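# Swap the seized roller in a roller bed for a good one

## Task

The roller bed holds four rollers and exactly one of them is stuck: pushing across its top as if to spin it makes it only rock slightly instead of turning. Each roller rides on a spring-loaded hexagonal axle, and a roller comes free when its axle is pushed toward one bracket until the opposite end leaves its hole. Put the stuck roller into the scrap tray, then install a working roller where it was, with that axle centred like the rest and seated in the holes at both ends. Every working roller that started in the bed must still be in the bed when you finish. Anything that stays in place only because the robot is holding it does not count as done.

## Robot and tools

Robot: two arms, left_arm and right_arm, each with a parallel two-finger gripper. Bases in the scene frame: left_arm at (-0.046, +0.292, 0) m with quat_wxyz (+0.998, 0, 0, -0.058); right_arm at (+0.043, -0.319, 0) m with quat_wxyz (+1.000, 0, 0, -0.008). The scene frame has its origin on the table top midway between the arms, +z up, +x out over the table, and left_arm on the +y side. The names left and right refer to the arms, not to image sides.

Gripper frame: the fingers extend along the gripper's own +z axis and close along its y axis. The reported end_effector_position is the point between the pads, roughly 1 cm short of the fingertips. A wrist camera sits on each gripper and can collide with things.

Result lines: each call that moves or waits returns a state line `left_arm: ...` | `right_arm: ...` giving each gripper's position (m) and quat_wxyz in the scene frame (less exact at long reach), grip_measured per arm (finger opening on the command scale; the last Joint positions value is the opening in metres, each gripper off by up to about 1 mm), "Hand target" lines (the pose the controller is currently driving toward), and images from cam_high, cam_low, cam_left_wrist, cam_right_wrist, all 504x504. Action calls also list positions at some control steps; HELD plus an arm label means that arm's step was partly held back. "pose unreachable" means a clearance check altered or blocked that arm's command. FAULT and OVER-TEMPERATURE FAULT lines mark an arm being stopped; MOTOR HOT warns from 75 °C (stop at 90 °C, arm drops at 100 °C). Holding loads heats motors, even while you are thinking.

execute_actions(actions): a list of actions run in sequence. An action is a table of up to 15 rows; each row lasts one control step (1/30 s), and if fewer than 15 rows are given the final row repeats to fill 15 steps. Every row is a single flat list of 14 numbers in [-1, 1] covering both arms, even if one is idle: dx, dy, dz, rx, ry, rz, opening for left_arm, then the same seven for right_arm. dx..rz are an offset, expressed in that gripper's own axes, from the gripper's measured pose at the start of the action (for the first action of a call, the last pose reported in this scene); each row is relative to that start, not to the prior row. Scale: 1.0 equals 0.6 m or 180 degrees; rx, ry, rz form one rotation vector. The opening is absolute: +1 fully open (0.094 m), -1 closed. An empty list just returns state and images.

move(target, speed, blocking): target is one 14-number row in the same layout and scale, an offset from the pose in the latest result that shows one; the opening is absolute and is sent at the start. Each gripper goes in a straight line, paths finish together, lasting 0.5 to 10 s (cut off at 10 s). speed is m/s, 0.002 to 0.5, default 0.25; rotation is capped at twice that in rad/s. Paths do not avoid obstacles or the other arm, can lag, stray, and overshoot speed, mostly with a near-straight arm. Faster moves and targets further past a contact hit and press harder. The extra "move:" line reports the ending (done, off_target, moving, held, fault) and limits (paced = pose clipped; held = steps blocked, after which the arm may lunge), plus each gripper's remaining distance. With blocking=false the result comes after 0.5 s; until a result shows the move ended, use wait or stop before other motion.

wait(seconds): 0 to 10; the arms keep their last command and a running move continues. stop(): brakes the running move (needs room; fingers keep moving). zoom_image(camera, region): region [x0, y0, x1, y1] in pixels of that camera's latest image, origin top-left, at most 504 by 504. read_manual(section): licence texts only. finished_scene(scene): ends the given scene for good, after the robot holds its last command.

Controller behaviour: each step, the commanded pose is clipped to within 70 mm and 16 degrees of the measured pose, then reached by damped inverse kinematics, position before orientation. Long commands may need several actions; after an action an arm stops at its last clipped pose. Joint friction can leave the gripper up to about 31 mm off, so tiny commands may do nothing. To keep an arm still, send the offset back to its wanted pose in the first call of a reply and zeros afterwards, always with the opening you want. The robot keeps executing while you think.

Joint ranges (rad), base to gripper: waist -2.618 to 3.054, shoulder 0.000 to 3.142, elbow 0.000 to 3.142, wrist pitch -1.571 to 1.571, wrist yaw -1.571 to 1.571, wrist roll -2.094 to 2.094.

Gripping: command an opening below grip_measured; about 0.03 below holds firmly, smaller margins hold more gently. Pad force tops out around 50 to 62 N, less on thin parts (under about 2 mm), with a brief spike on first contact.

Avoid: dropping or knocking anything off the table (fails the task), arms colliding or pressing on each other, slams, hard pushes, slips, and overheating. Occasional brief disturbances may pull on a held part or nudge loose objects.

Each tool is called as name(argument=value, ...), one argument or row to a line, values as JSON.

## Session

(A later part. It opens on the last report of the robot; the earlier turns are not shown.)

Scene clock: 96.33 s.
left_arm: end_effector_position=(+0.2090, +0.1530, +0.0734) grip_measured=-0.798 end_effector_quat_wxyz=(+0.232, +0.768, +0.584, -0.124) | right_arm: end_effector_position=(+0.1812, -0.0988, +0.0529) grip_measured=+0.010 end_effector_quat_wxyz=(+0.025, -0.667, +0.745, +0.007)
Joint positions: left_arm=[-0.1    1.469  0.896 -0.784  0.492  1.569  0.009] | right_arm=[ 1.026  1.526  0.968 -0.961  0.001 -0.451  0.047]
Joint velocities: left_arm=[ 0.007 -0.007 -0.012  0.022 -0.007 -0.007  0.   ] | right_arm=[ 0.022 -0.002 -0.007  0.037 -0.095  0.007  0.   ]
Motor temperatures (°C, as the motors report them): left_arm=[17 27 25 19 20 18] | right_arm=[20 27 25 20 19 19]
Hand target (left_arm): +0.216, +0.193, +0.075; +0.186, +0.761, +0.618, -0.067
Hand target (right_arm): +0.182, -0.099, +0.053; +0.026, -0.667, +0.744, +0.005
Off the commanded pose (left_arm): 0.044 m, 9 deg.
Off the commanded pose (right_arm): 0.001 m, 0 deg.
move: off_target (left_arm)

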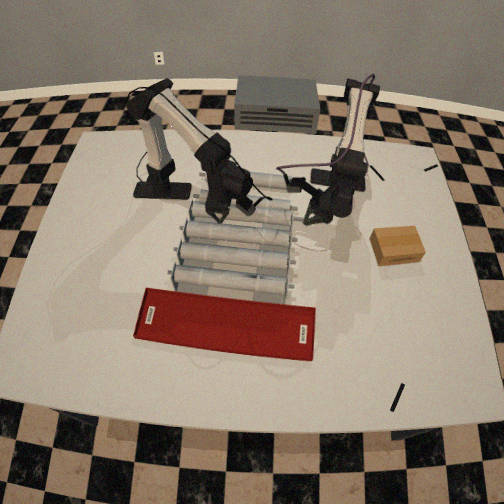

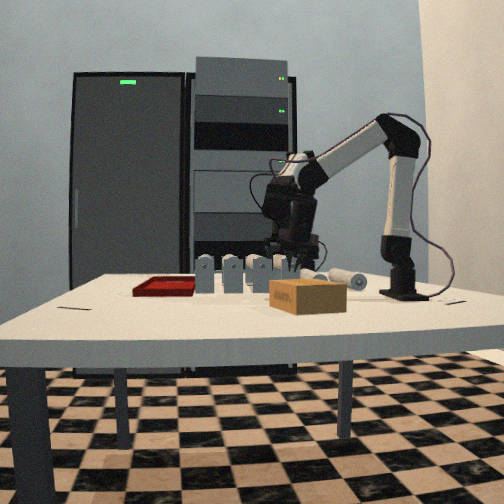

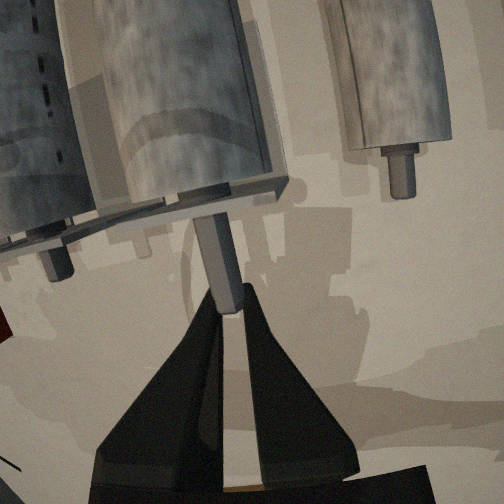

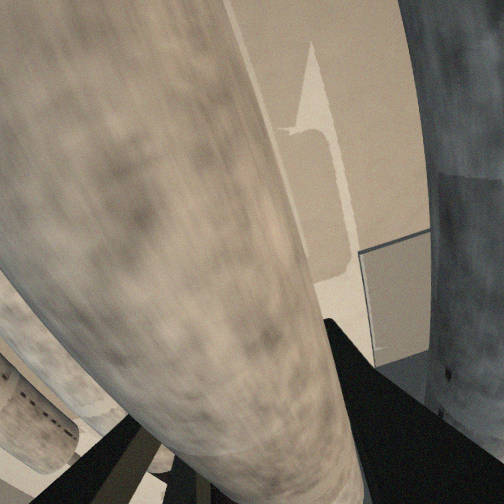

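move(
  target=[0.06,0,-0.03,0,0.05,0,-1,0,0,-0.07,0,0.055,0,-0.03],
  speed=0.03,
)

move(
  target=[0,0,0,0,0,0,-0.3,0,0,0,0,0,0,-0.03],
)

move(
  target=[0.08,0,-0.04,0,0,0,-0.3,0.07,0,-0.02,0,0,0,-0.03],
  speed=0.04,
)

zoom_image(
  camera="cam_high",
  region=[150,150,330,310],
)

Scene clock: 103.73 s.
left_arm: end_effector_position=(+0.2097, +0.1535, +0.0699) grip_measured=-0.810 end_effector_quat_wxyz=(+0.229, +0.781, +0.570, -0.117) | right_arm: end_effector_position=(+0.1785, -0.1008, +0.0838) grip_measured=+0.010 end_effector_quat_wxyz=(-0.040, -0.663, +0.747, -0.041)
Joint positions: left_arm=[-0.104  1.48   0.896 -0.779  0.481  1.609  0.009] | right_arm=[ 1.065  1.626  1.191 -1.237  0.052 -0.399  0.047]
Joint velocities: left_arm=[-0.012 -0.002  0.012 -0.037 -0.037  0.037  0.   ] | right_arm=[ 0.012 -0.007 -0.022  0.007 -0.11   0.007 -0.001]
Motor temperatures (°C, as the motors report them): left_arm=[18 27 26 19 21 18] | right_arm=[20 26 26 20 19 19]
Hand target (left_arm): +0.216, +0.190, +0.072; +0.187, +0.775, +0.601, -0.065
Hand target (right_arm): +0.180, -0.100, +0.094; -0.038, -0.664, +0.745, -0.052
Off the commanded pose (left_arm): 0.040 m, 9 deg.
Off the commanded pose (right_arm): 0.011 m, 1 deg.
move: off_target (left_arm, right_arm)

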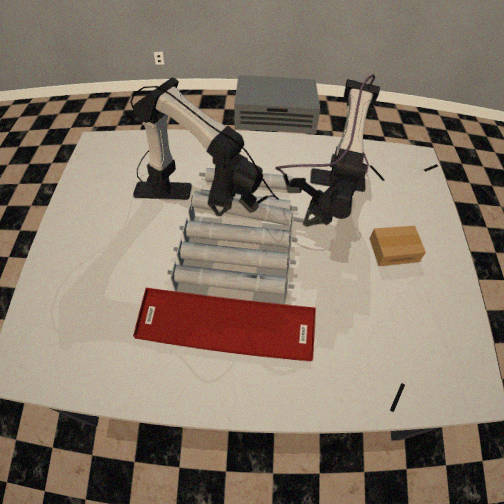

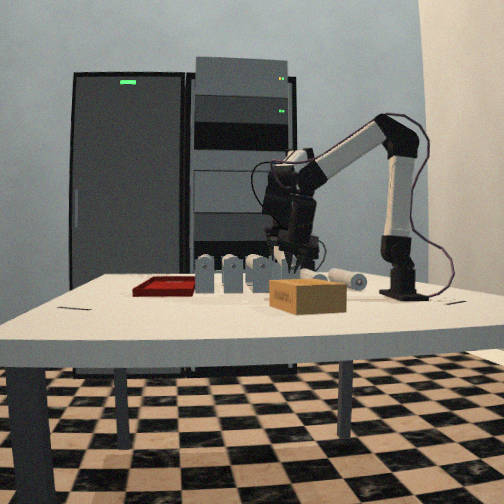

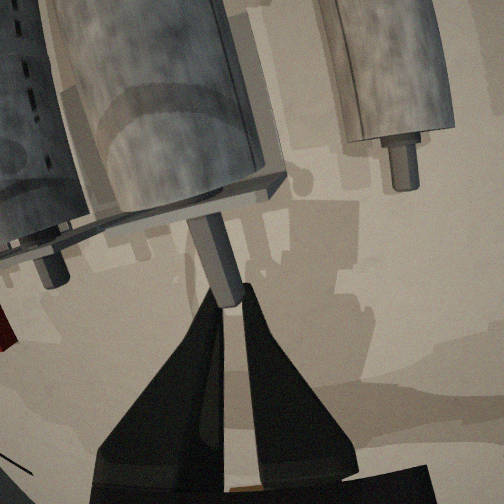

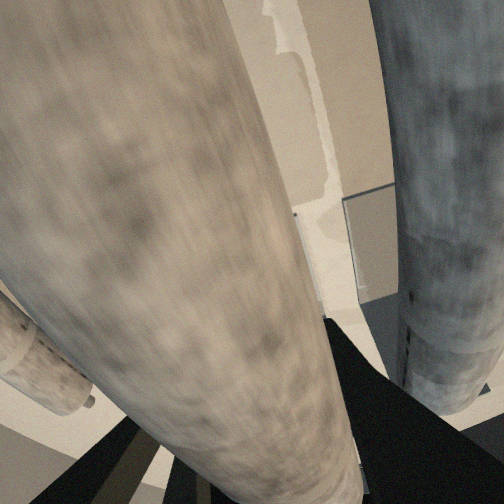

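Scene clock: 104.23 s.
left_arm: end_effector_position=(+0.2098, +0.1528, +0.0699) grip_measured=-0.301 end_effector_quat_wxyz=(+0.230, +0.781, +0.569, -0.118) | right_arm: end_effector_position=(+0.1784, -0.1008, +0.0838) grip_measured=+0.010 end_effector_quat_wxyz=(-0.040, -0.662, +0.747, -0.040)
Joint positions: left_arm=[-0.105  1.481  0.896 -0.777  0.483  1.609  0.033] | right_arm=[ 1.065  1.626  1.191 -1.237  0.051 -0.399  0.047]
Joint velocities: left_arm=[ 0.017 -0.002  0.007 -0.007 -0.095  0.007 -0.   ] | right_arm=[ 0.012 -0.007  0.002  0.022  0.037  0.022 -0.001]
Motor temperatures (°C, as the motors report them): left_arm=[18 27 26 19 21 18] | right_arm=[20 26 26 20 19 19]
Hand target (left_arm): +0.210, +0.154, +0.070; +0.229, +0.781, +0.570, -0.117
Hand target (right_arm): +0.179, -0.101, +0.084; -0.040, -0.662, +0.747, -0.041
Off the commanded pose (left_arm): 0.001 m, 0 deg.
Off the commanded pose (right_arm): 0.000 m, 0 deg.
move: done

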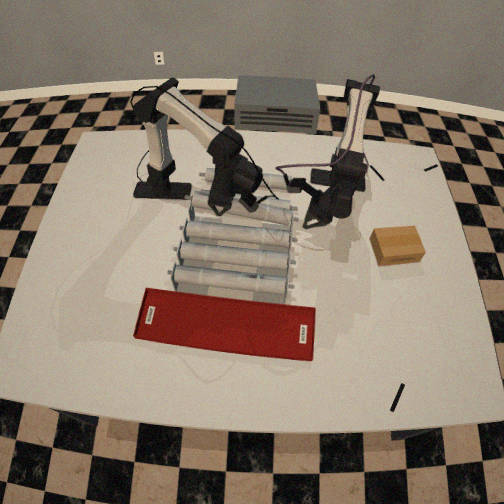

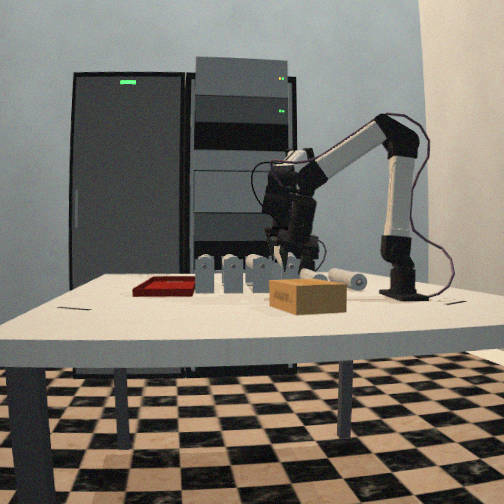

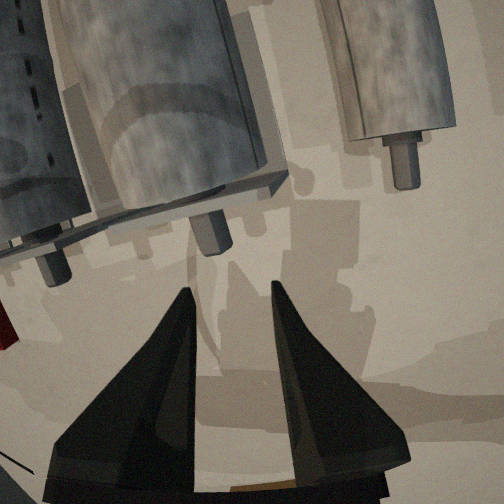

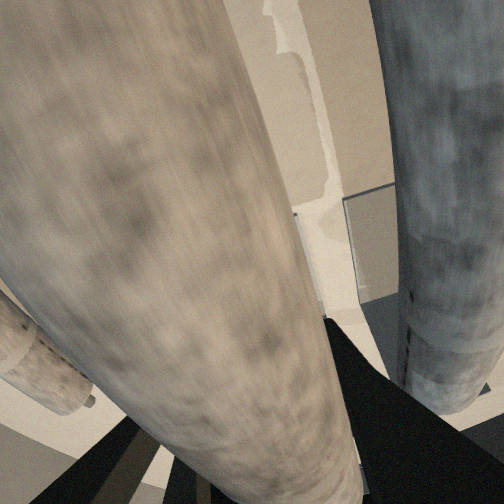

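Scene clock: 105.90 s.
left_arm: end_effector_position=(+0.2235, +0.2042, +0.0711) grip_measured=-0.301 end_effector_quat_wxyz=(+0.232, +0.782, +0.569, -0.106) | right_arm: end_effector_position=(+0.1737, -0.1397, +0.0919) grip_measured=+0.010 end_effector_quat_wxyz=(-0.054, -0.662, +0.746, -0.047)
Joint positions: left_arm=[ 0.097  1.517  0.941 -0.872  0.503  1.832  0.033] | right_arm=[ 1.004  1.514  1.108 -1.294  0.062 -0.459  0.047]
Joint velocities: left_arm=[-0.002 -0.027 -0.002 -0.051 -0.007 -0.007  0.   ] | right_arm=[-0.012  0.007 -0.007 -0.007 -0.081 -0.022  0.   ]
Motor temperatures (°C, as the motors report them): left_arm=[18 27 26 19 21 18] | right_arm=[20 27 26 20 19 19]
Hand target (left_arm): +0.224, +0.206, +0.069; +0.229, +0.781, +0.569, -0.116
Hand target (right_arm): +0.174, -0.141, +0.100; -0.040, -0.662, +0.747, -0.040
Off the commanded pose (left_arm): 0.002 m, 1 deg.
Off the commanded pose (right_arm): 0.009 m, 2 deg.
move: done

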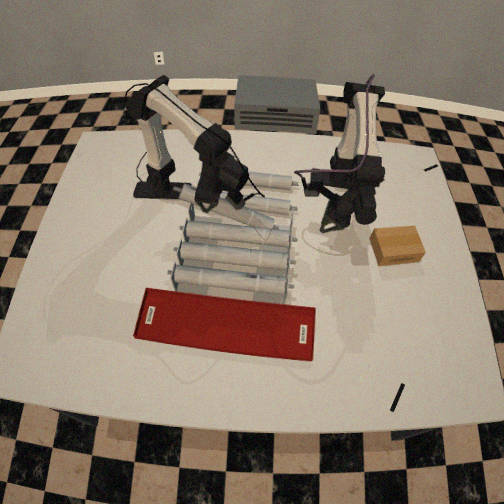

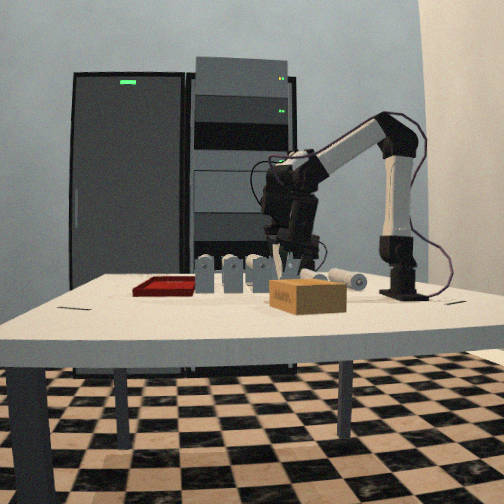

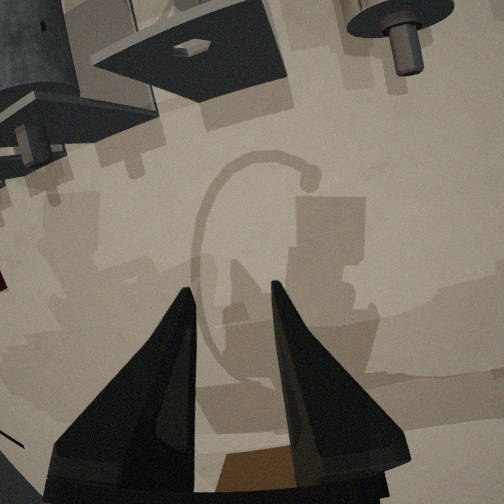

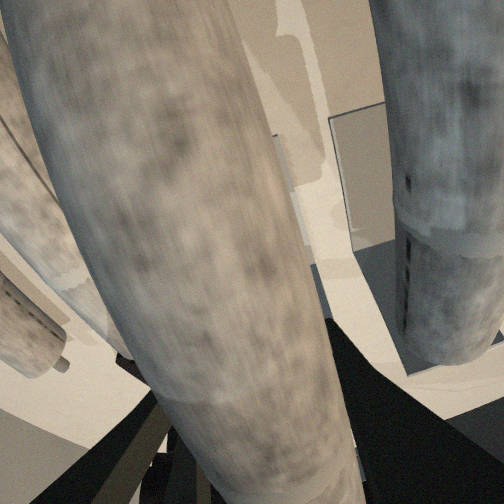

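Region (150, 150, 330, 310) of cam_high's 504x504 image, scaled by 2.800, with more detail than that image has.

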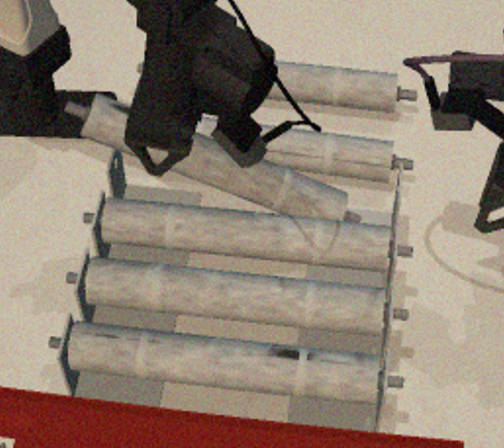

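move(
  target=[0,0,0,0,0,0,-0.3,0,0,0,0,0.05,0,0.12],
)

move(
  target=[0,0,0,0,0,0,-0.3,-0.12,0,0.0,0,0,0,0.12],
  speed=0.05,
)

move(
  target=[0,0,0,0,0,0,-0.3,0,0,0,0,0,0,-0.1],
)

move(
  target=[0,0,0,0,0,0,-0.3,0,0,-0.17,0,-0.09,0,-0.1],
  speed=0.08,
)

Scene clock: 111.10 s.
left_arm: end_effector_position=(+0.2232, +0.2041, +0.0713) grip_measured=-0.301 end_effector_quat_wxyz=(+0.232, +0.783, +0.567, -0.107) | right_arm: end_effector_position=(+0.1736, -0.1408, +0.0909) grip_measured=+0.118 end_effector_quat_wxyz=(-0.105, -0.656, +0.742, -0.093)
Joint positions: left_arm=[ 0.097  1.517  0.942 -0.874  0.504  1.835  0.033] | right_arm=[ 1.043  1.631  1.193 -1.391  0.114 -0.406  0.053]
Joint velocities: left_arm=[ 0.007 -0.012  0.002 -0.051 -0.007 -0.007  0.   ] | right_arm=[ 0.012 -0.012 -0.007  0.007 -0.022 -0.022 -0.   ]
Motor temperatures (°C, as the motors report them): left_arm=[18 26 26 19 21 18] | right_arm=[20 27 26 20 19 19]
Hand target (left_arm): +0.224, +0.204, +0.071; +0.232, +0.782, +0.569, -0.106
Hand target (right_arm): +0.174, -0.140, +0.092; -0.112, -0.655, +0.740, -0.100
Off the commanded pose (left_arm): 0.000 m, 0 deg.
Off the commanded pose (right_arm): 0.002 m, 1 deg.
move: done

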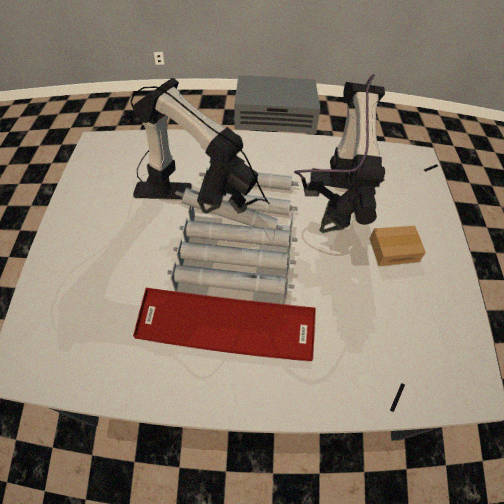

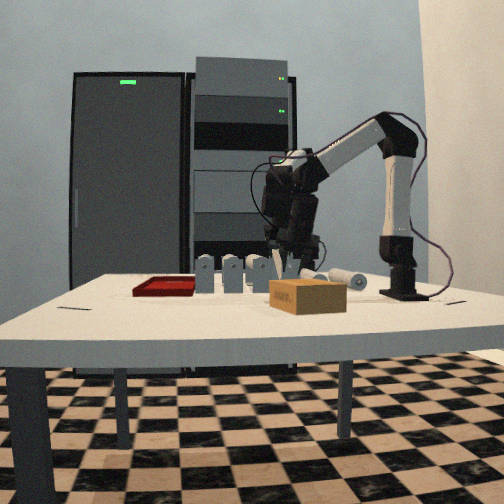

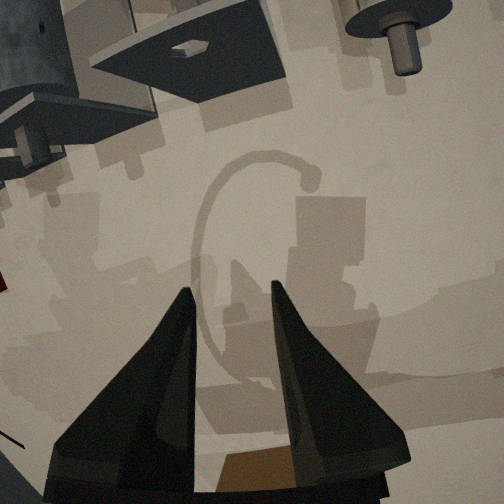

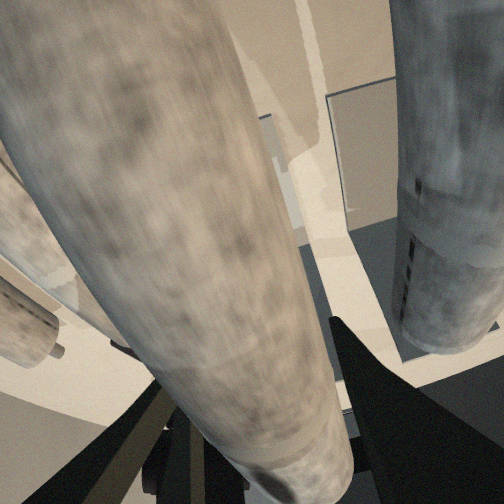

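Scene clock: 112.83 s.
left_arm: end_effector_position=(+0.2232, +0.2041, +0.0713) grip_measured=-0.301 end_effector_quat_wxyz=(+0.232, +0.783, +0.567, -0.107) | right_arm: end_effector_position=(+0.1796, -0.0813, +0.0735) grip_measured=+0.118 end_effector_quat_wxyz=(-0.112, -0.655, +0.740, -0.098)
Joint positions: left_arm=[ 0.097  1.517  0.942 -0.874  0.504  1.835  0.033] | right_arm=[ 1.125  1.866  1.397 -1.384  0.097 -0.326  0.053]
Joint velocities: left_arm=[ 0.012 -0.017 -0.012 -0.007  0.007 -0.037  0.   ] | right_arm=[-0.002 -0.007  0.012  0.007 -0.037  0.037  0.   ]
Motor temperatures (°C, as the motors report them): left_arm=[18 26 26 19 21 18] | right_arm=[20 27 26 20 19 19]
Hand target (left_arm): +0.223, +0.204, +0.071; +0.232, +0.783, +0.567, -0.107
Hand target (right_arm): +0.181, -0.073, +0.071; -0.106, -0.655, +0.742, -0.094
Off the commanded pose (left_arm): 0.000 m, 0 deg.
Off the commanded pose (right_arm): 0.010 m, 1 deg.
move: done

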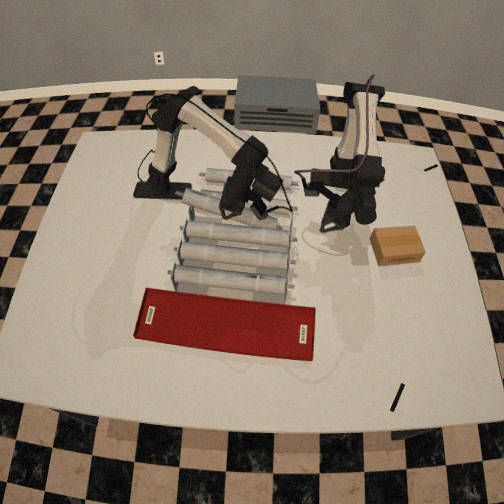

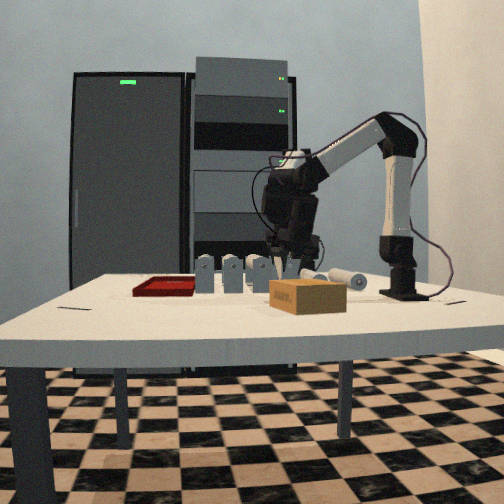

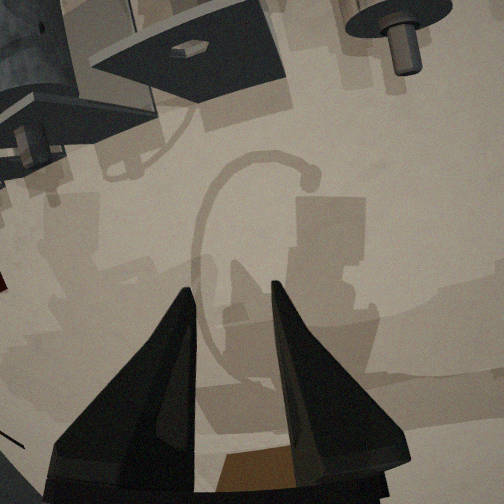

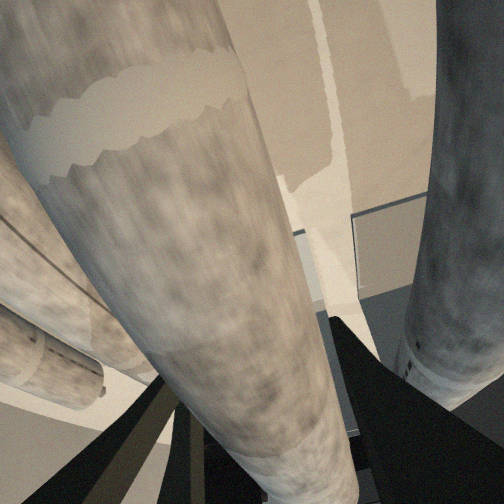

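Scene clock: 113.33 s.
left_arm: end_effector_position=(+0.2232, +0.2041, +0.0713) grip_measured=-0.301 end_effector_quat_wxyz=(+0.232, +0.783, +0.567, -0.107) | right_arm: end_effector_position=(+0.1786, -0.0810, +0.0734) grip_measured=+0.016 end_effector_quat_wxyz=(-0.113, -0.655, +0.741, -0.096)
Joint positions: left_arm=[ 0.097  1.517  0.942 -0.874  0.504  1.835  0.033] | right_arm=[ 1.125  1.866  1.397 -1.385  0.092 -0.327  0.048]
Joint velocities: left_arm=[-0.012 -0.017  0.002 -0.022 -0.051 -0.037 -0.   ] | right_arm=[-0.017  0.002 -0.012  0.007 -0.022 -0.022 -0.   ]
Motor temperatures (°C, as the motors report them): left_arm=[18 26 26 19 21 18] | right_arm=[20 27 26 20 19 19]
Hand target (left_arm): +0.223, +0.204, +0.071; +0.232, +0.783, +0.567, -0.107
Hand target (right_arm): +0.180, -0.081, +0.073; -0.112, -0.655, +0.741, -0.098
Off the commanded pose (left_arm): 0.000 m, 0 deg.
Off the commanded pose (right_arm): 0.001 m, 0 deg.
move: done

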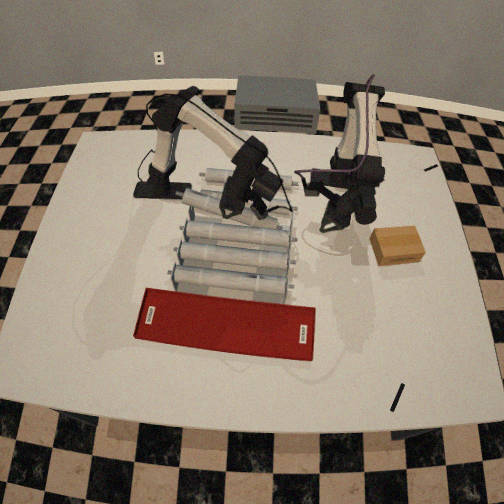

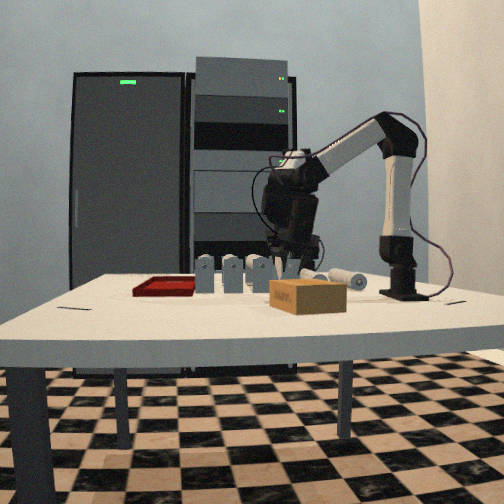

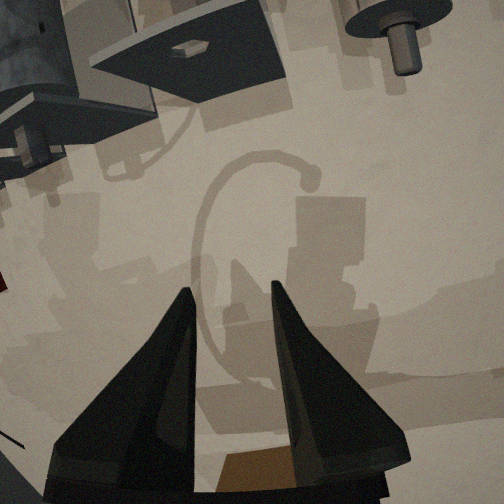

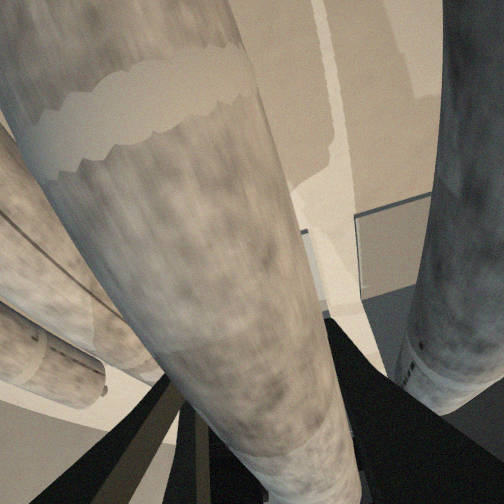

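Scene clock: 115.57 s.
left_arm: end_effector_position=(+0.2232, +0.2041, +0.0713) grip_measured=-0.301 end_effector_quat_wxyz=(+0.232, +0.783, +0.567, -0.107) | right_arm: end_effector_position=(+0.1802, -0.0505, +0.1488) grip_measured=+0.016 end_effector_quat_wxyz=(-0.033, -0.664, +0.747, -0.013)
Joint positions: left_arm=[ 0.097  1.517  0.942 -0.874  0.504  1.835  0.033] | right_arm=[ 1.114  1.754  1.597 -1.484  0.    -0.355  0.048]
Joint velocities: left_arm=[ 0.012  0.012  0.007  0.022 -0.022 -0.037  0.   ] | right_arm=[-0.007 -0.022  0.007 -0.037  0.022 -0.007 -0.   ]
Motor temperatures (°C, as the motors report them): left_arm=[18 26 26 19 21 18] | right_arm=[20 28 26 20 19 19]
Hand target (left_arm): +0.223, +0.204, +0.071; +0.232, +0.783, +0.567, -0.107
Hand target (right_arm): +0.182, -0.050, +0.170; -0.009, -0.664, +0.748, -0.000
Off the commanded pose (left_arm): 0.000 m, 0 deg.
Off the commanded pose (right_arm): 0.022 m, 3 deg.
move: off_target (right_arm)

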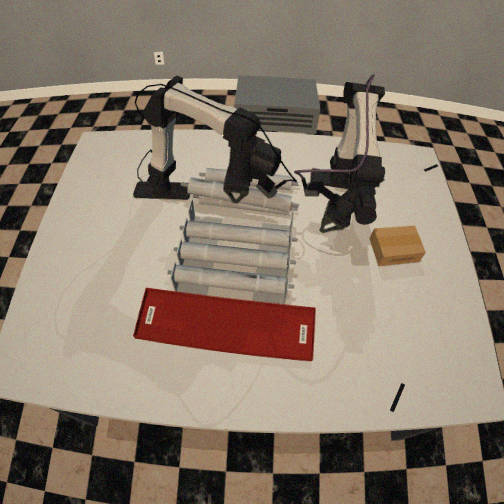

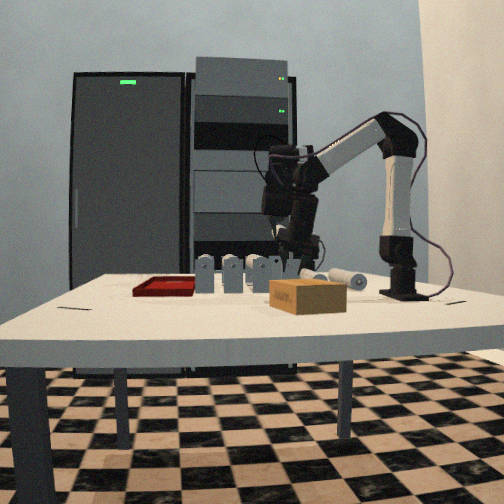

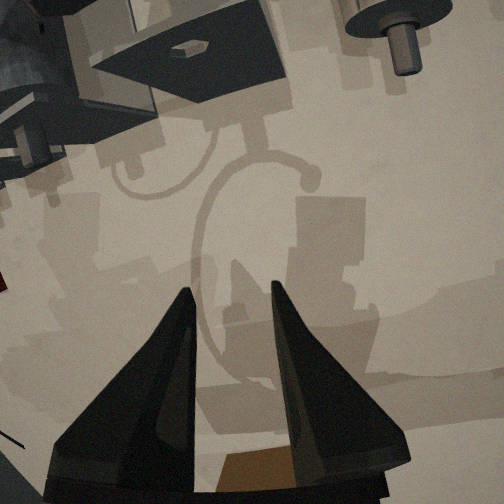

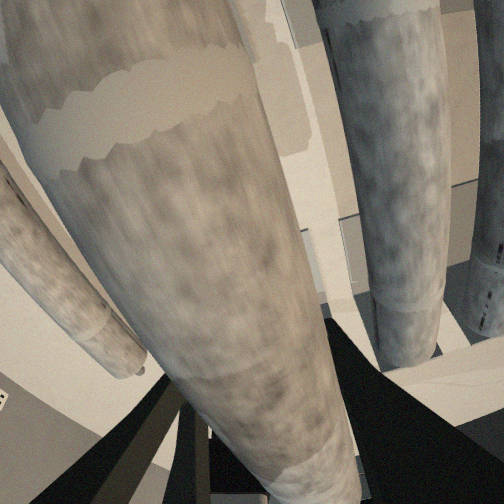

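move(
  target=[0,0,0,0,0,0,-0.3,0,-0.58,-0.03,0.17,0,0,-0.1],
  speed=0.12,
)

move(
  target=[0,0,0,0,0,0,-0.3,0,0.07,0.13,0,0,0,-0.1],
  speed=0.08,
)

Scene clock: 121.30 s.
left_arm: end_effector_position=(+0.2232, +0.2041, +0.0713) grip_measured=-0.301 end_effector_quat_wxyz=(+0.232, +0.783, +0.567, -0.107) | right_arm: end_effector_position=(+0.5085, -0.0862, +0.1249) grip_measured=+0.016 end_effector_quat_wxyz=(-0.096, +0.667, -0.718, +0.175)
Joint positions: left_arm=[ 0.097  1.517  0.942 -0.874  0.504  1.835  0.033] | right_arm=[ 0.58   2.381  2.377 -1.303  0.308 -0.975  0.048]
Joint velocities: left_arm=[-0.002 -0.017  0.017  0.081 -0.007 -0.051 -0.001] | right_arm=[ 0.007 -0.002 -0.002 -0.066 -0.007  0.022 -0.   ]
Motor temperatures (°C, as the motors report them): left_arm=[18 26 26 19 21 18] | right_arm=[20 30 28 20 19 19]
Hand target (left_arm): +0.223, +0.204, +0.071; +0.232, +0.783, +0.567, -0.107
Hand target (right_arm): +0.526, -0.084, +0.163; -0.152, +0.650, -0.716, +0.205
Off the commanded pose (left_arm): 0.000 m, 0 deg.
Off the commanded pose (right_arm): 0.038 m, 7 deg.
move: off_target (right_arm)

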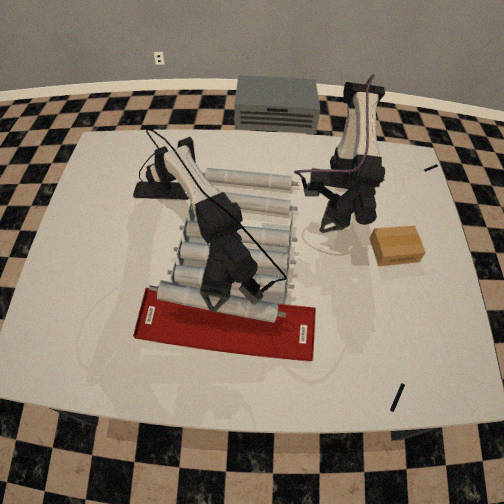

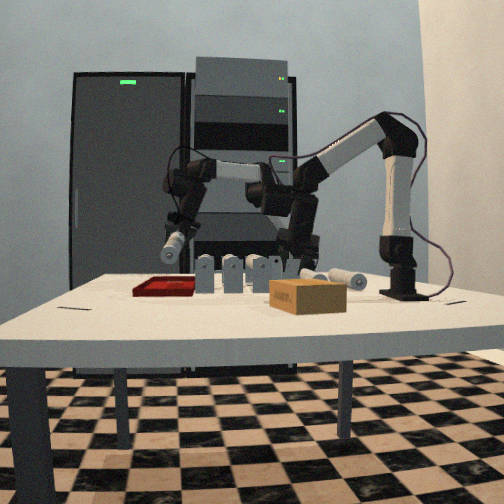

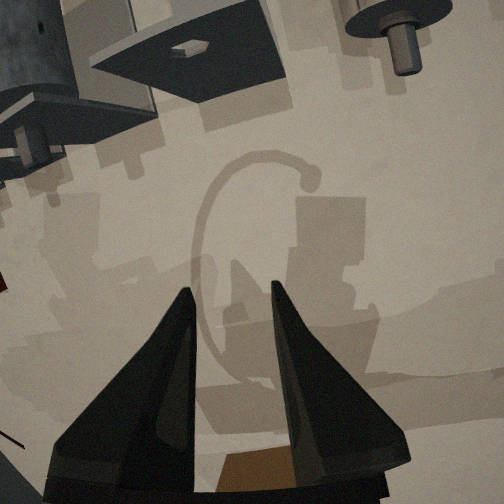

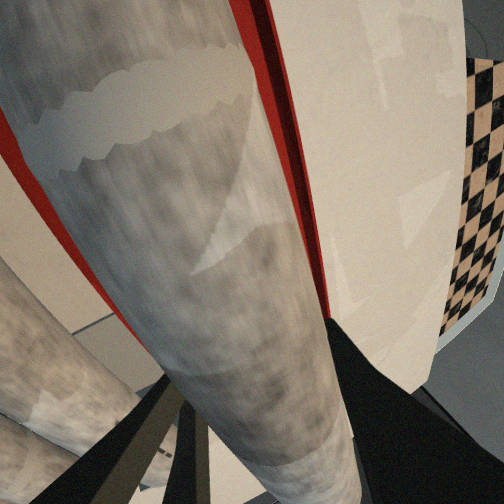

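Scene clock: 122.83 s.
left_arm: end_effector_position=(+0.2232, +0.2041, +0.0713) grip_measured=-0.301 end_effector_quat_wxyz=(+0.232, +0.783, +0.567, -0.107) | right_arm: end_effector_position=(+0.5088, -0.0961, +0.0371) grip_measured=+0.014 end_effector_quat_wxyz=(-0.110, +0.657, -0.727, +0.168)
Joint positions: left_arm=[ 0.097  1.517  0.942 -0.874  0.504  1.835  0.033] | right_arm=[ 0.557  2.309  1.899 -0.87   0.286 -0.97   0.048]
Joint velocities: left_arm=[-0.012 -0.002 -0.007 -0.051  0.066 -0.007 -0.   ] | right_arm=[-0.002  0.017 -0.012 -0.037 -0.007 -0.051  0.   ]
Motor temperatures (°C, as the motors report them): left_arm=[18 26 26 19 21 18] | right_arm=[20 32 28 20 19 19]
Hand target (left_arm): +0.223, +0.204, +0.071; +0.232, +0.783, +0.567, -0.107
Hand target (right_arm): +0.499, -0.096, +0.037; +0.096, -0.667, +0.718, -0.175
Off the commanded pose (left_arm): 0.000 m, 0 deg.
Off the commanded pose (right_arm): 0.010 m, 2 deg.
move: done

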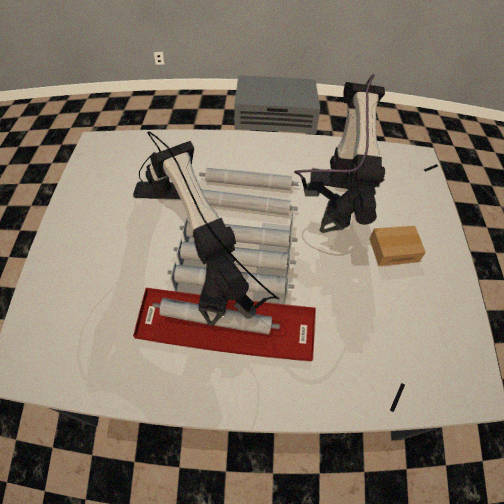

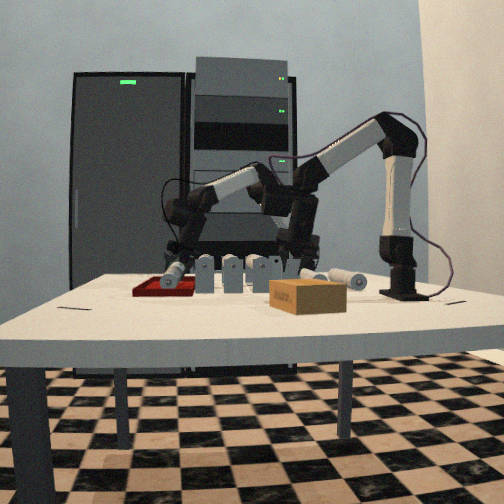

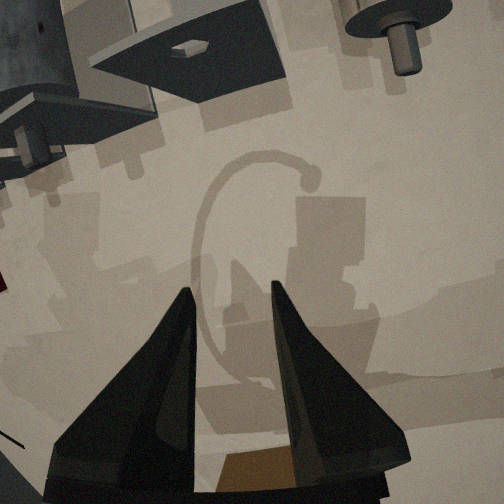

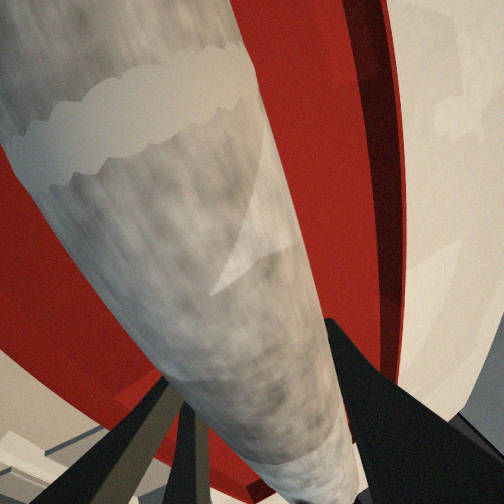

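move(
  target=[0,0,0,0,0,0,-0.3,0,0,0,0,0,0,0.5],
)

move(
  target=[0,0,0,0,0,0,-0.3,0,0,-0.22,0,0,0,0.5],
)

move(
  target=[0,0,0,0,0,0,-0.3,-0.05,0.52,-0.2,-0.127,-0.019,0.005,0.5],
)

Scene clock: 126.87 s.
left_arm: end_effector_position=(+0.2232, +0.2041, +0.0713) grip_measured=-0.301 end_effector_quat_wxyz=(+0.232, +0.783, +0.567, -0.107) | right_arm: end_effector_position=(+0.5191, -0.0989, +0.0427) grip_measured=+0.499 end_effector_quat_wxyz=(+0.126, -0.647, +0.730, -0.181)
Joint positions: left_arm=[ 0.097  1.517  0.942 -0.874  0.504  1.835  0.033] | right_arm=[ 0.547  2.305  1.9   -0.837  0.303 -0.969  0.07 ]
Joint velocities: left_arm=[-0.032 -0.007 -0.002  0.007 -0.007  0.007  0.   ] | right_arm=[ 0.022 -0.022 -0.007 -0.051  0.022 -0.022  0.001]
Motor temperatures (°C, as the motors report them): left_arm=[17 26 26 19 21 18] | right_arm=[20 34 27 20 19 19]
Hand target (left_arm): +0.223, +0.204, +0.071; +0.232, +0.783, +0.567, -0.107
Hand target (right_arm): +0.509, -0.096, +0.037; +0.110, -0.656, +0.727, -0.168
Off the commanded pose (left_arm): 0.000 m, 0 deg.
Off the commanded pose (right_arm): 0.012 m, 3 deg.
move: off_target (right_arm)

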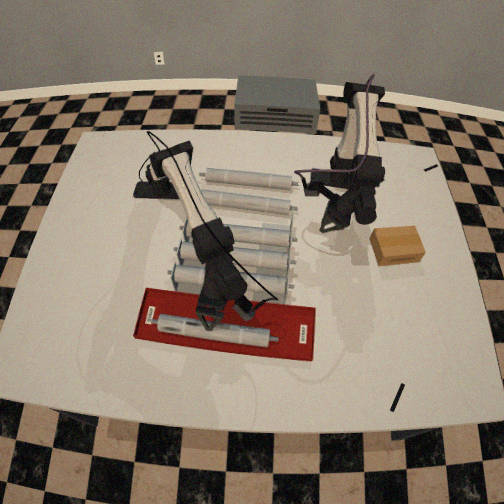

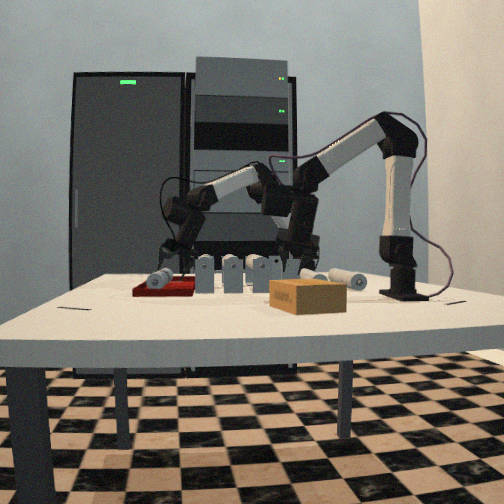

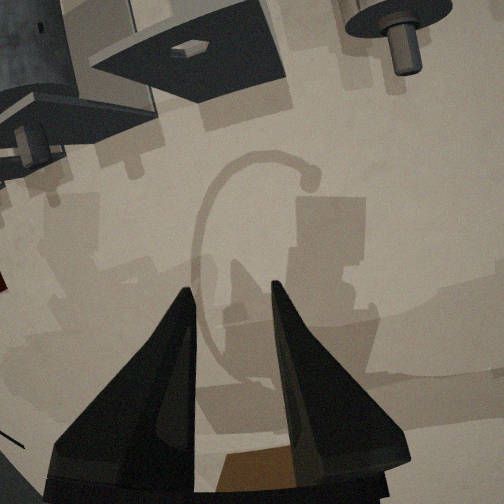

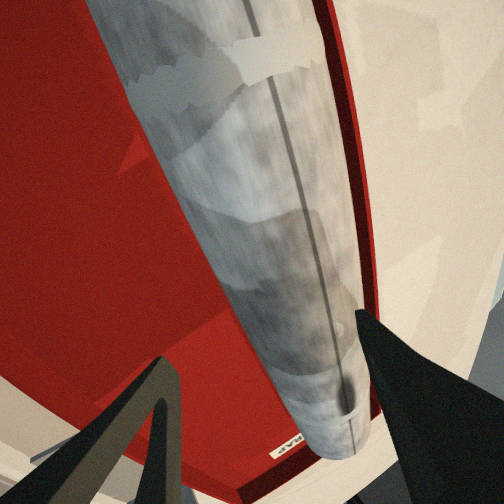

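Scene clock: 128.10 s.
left_arm: end_effector_position=(+0.2232, +0.2041, +0.0713) grip_measured=-0.301 end_effector_quat_wxyz=(+0.232, +0.783, +0.567, -0.107) | right_arm: end_effector_position=(+0.4656, -0.0825, +0.1661) grip_measured=+0.499 end_effector_quat_wxyz=(+0.137, -0.646, +0.729, -0.180)
Joint positions: left_arm=[ 0.097  1.517  0.942 -0.874  0.504  1.835  0.033] | right_arm=[ 0.641  2.129  2.1   -1.219  0.329 -0.88   0.07 ]
Joint velocities: left_arm=[-0.022 -0.012 -0.002 -0.022 -0.022 -0.022 -0.   ] | right_arm=[-0.007 -0.017  0.012  0.037 -0.037  0.007 -0.001]
Motor temperatures (°C, as the motors report them): left_arm=[17 26 27 19 21 18] | right_arm=[20 35 27 20 19 19]
Hand target (left_arm): +0.223, +0.204, +0.071; +0.232, +0.783, +0.567, -0.107
Hand target (right_arm): +0.464, -0.083, +0.161; +0.125, -0.647, +0.730, -0.181
Off the commanded pose (left_arm): 0.000 m, 0 deg.
Off the commanded pose (right_arm): 0.005 m, 1 deg.
move: done

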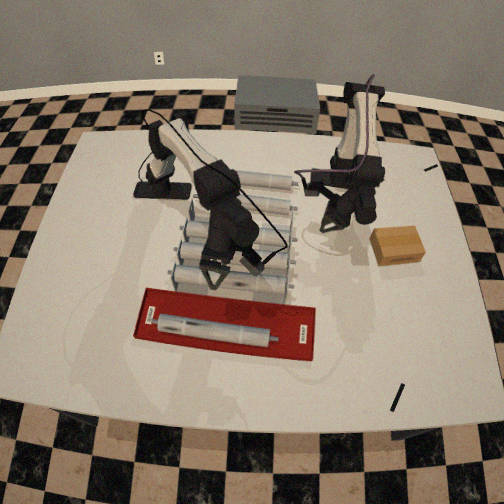

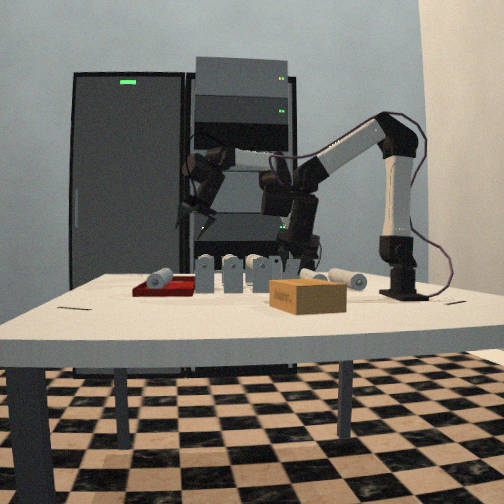

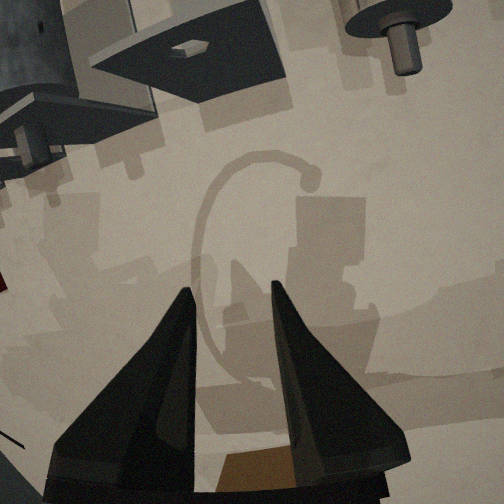

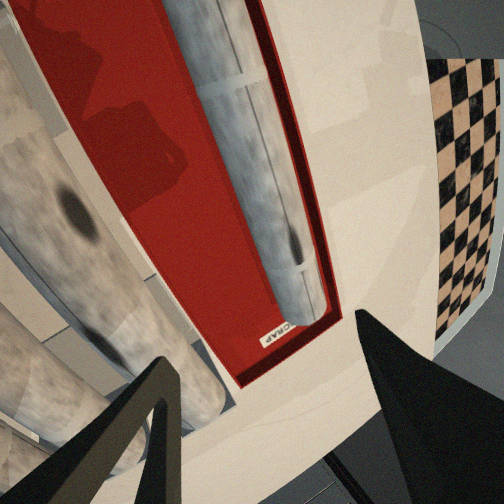

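Scene clock: 130.07 s.
left_arm: end_effector_position=(+0.2232, +0.2041, +0.0713) grip_measured=-0.301 end_effector_quat_wxyz=(+0.232, +0.783, +0.567, -0.107) | right_arm: end_effector_position=(+0.1408, -0.0091, +0.1354) grip_measured=+0.499 end_effector_quat_wxyz=(+0.034, -0.660, +0.750, -0.013)
Joint positions: left_arm=[ 0.097  1.517  0.942 -0.874  0.504  1.835  0.033] | right_arm=[ 1.311  1.732  1.519 -1.314  0.058 -0.151  0.07 ]
Joint velocities: left_arm=[-0.002 -0.022  0.007  0.007  0.007  0.037 -0.001] | right_arm=[-0.012  0.002 -0.002 -0.066 -0.081  0.007 -0.   ]
Motor temperatures (°C, as the motors report them): left_arm=[17 26 27 19 21 18] | right_arm=[20 35 27 20 19 19]
Hand target (left_arm): +0.223, +0.204, +0.071; +0.232, +0.783, +0.567, -0.107
Hand target (right_arm): +0.137, -0.017, +0.132; +0.022, -0.658, +0.753, -0.017
Off the commanded pose (left_arm): 0.000 m, 0 deg.
Off the commanded pose (right_arm): 0.003 m, 1 deg.
move: done

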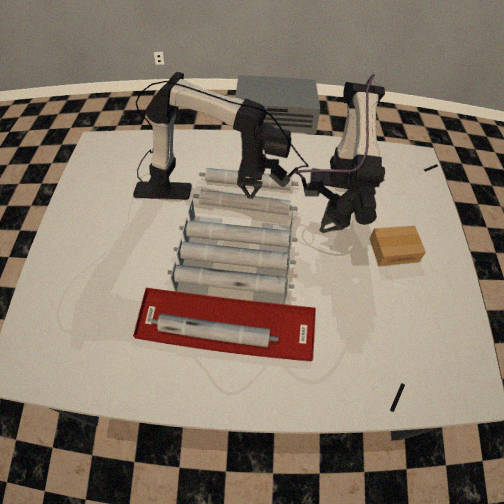

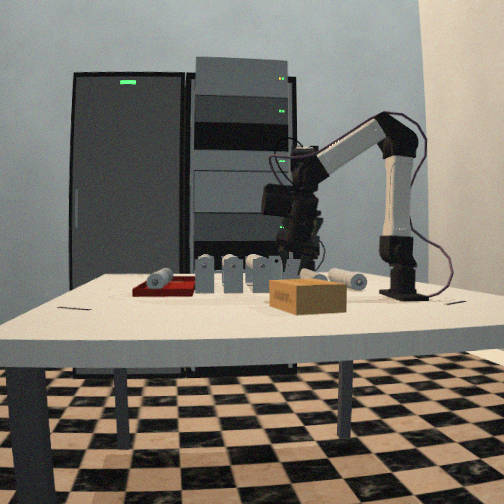

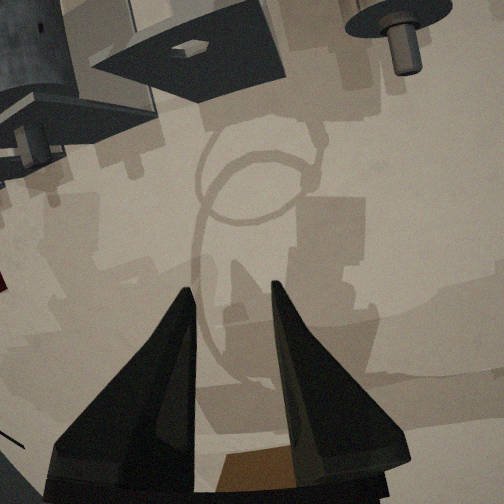

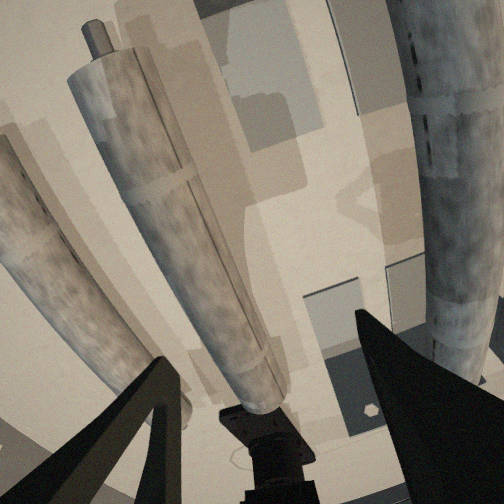

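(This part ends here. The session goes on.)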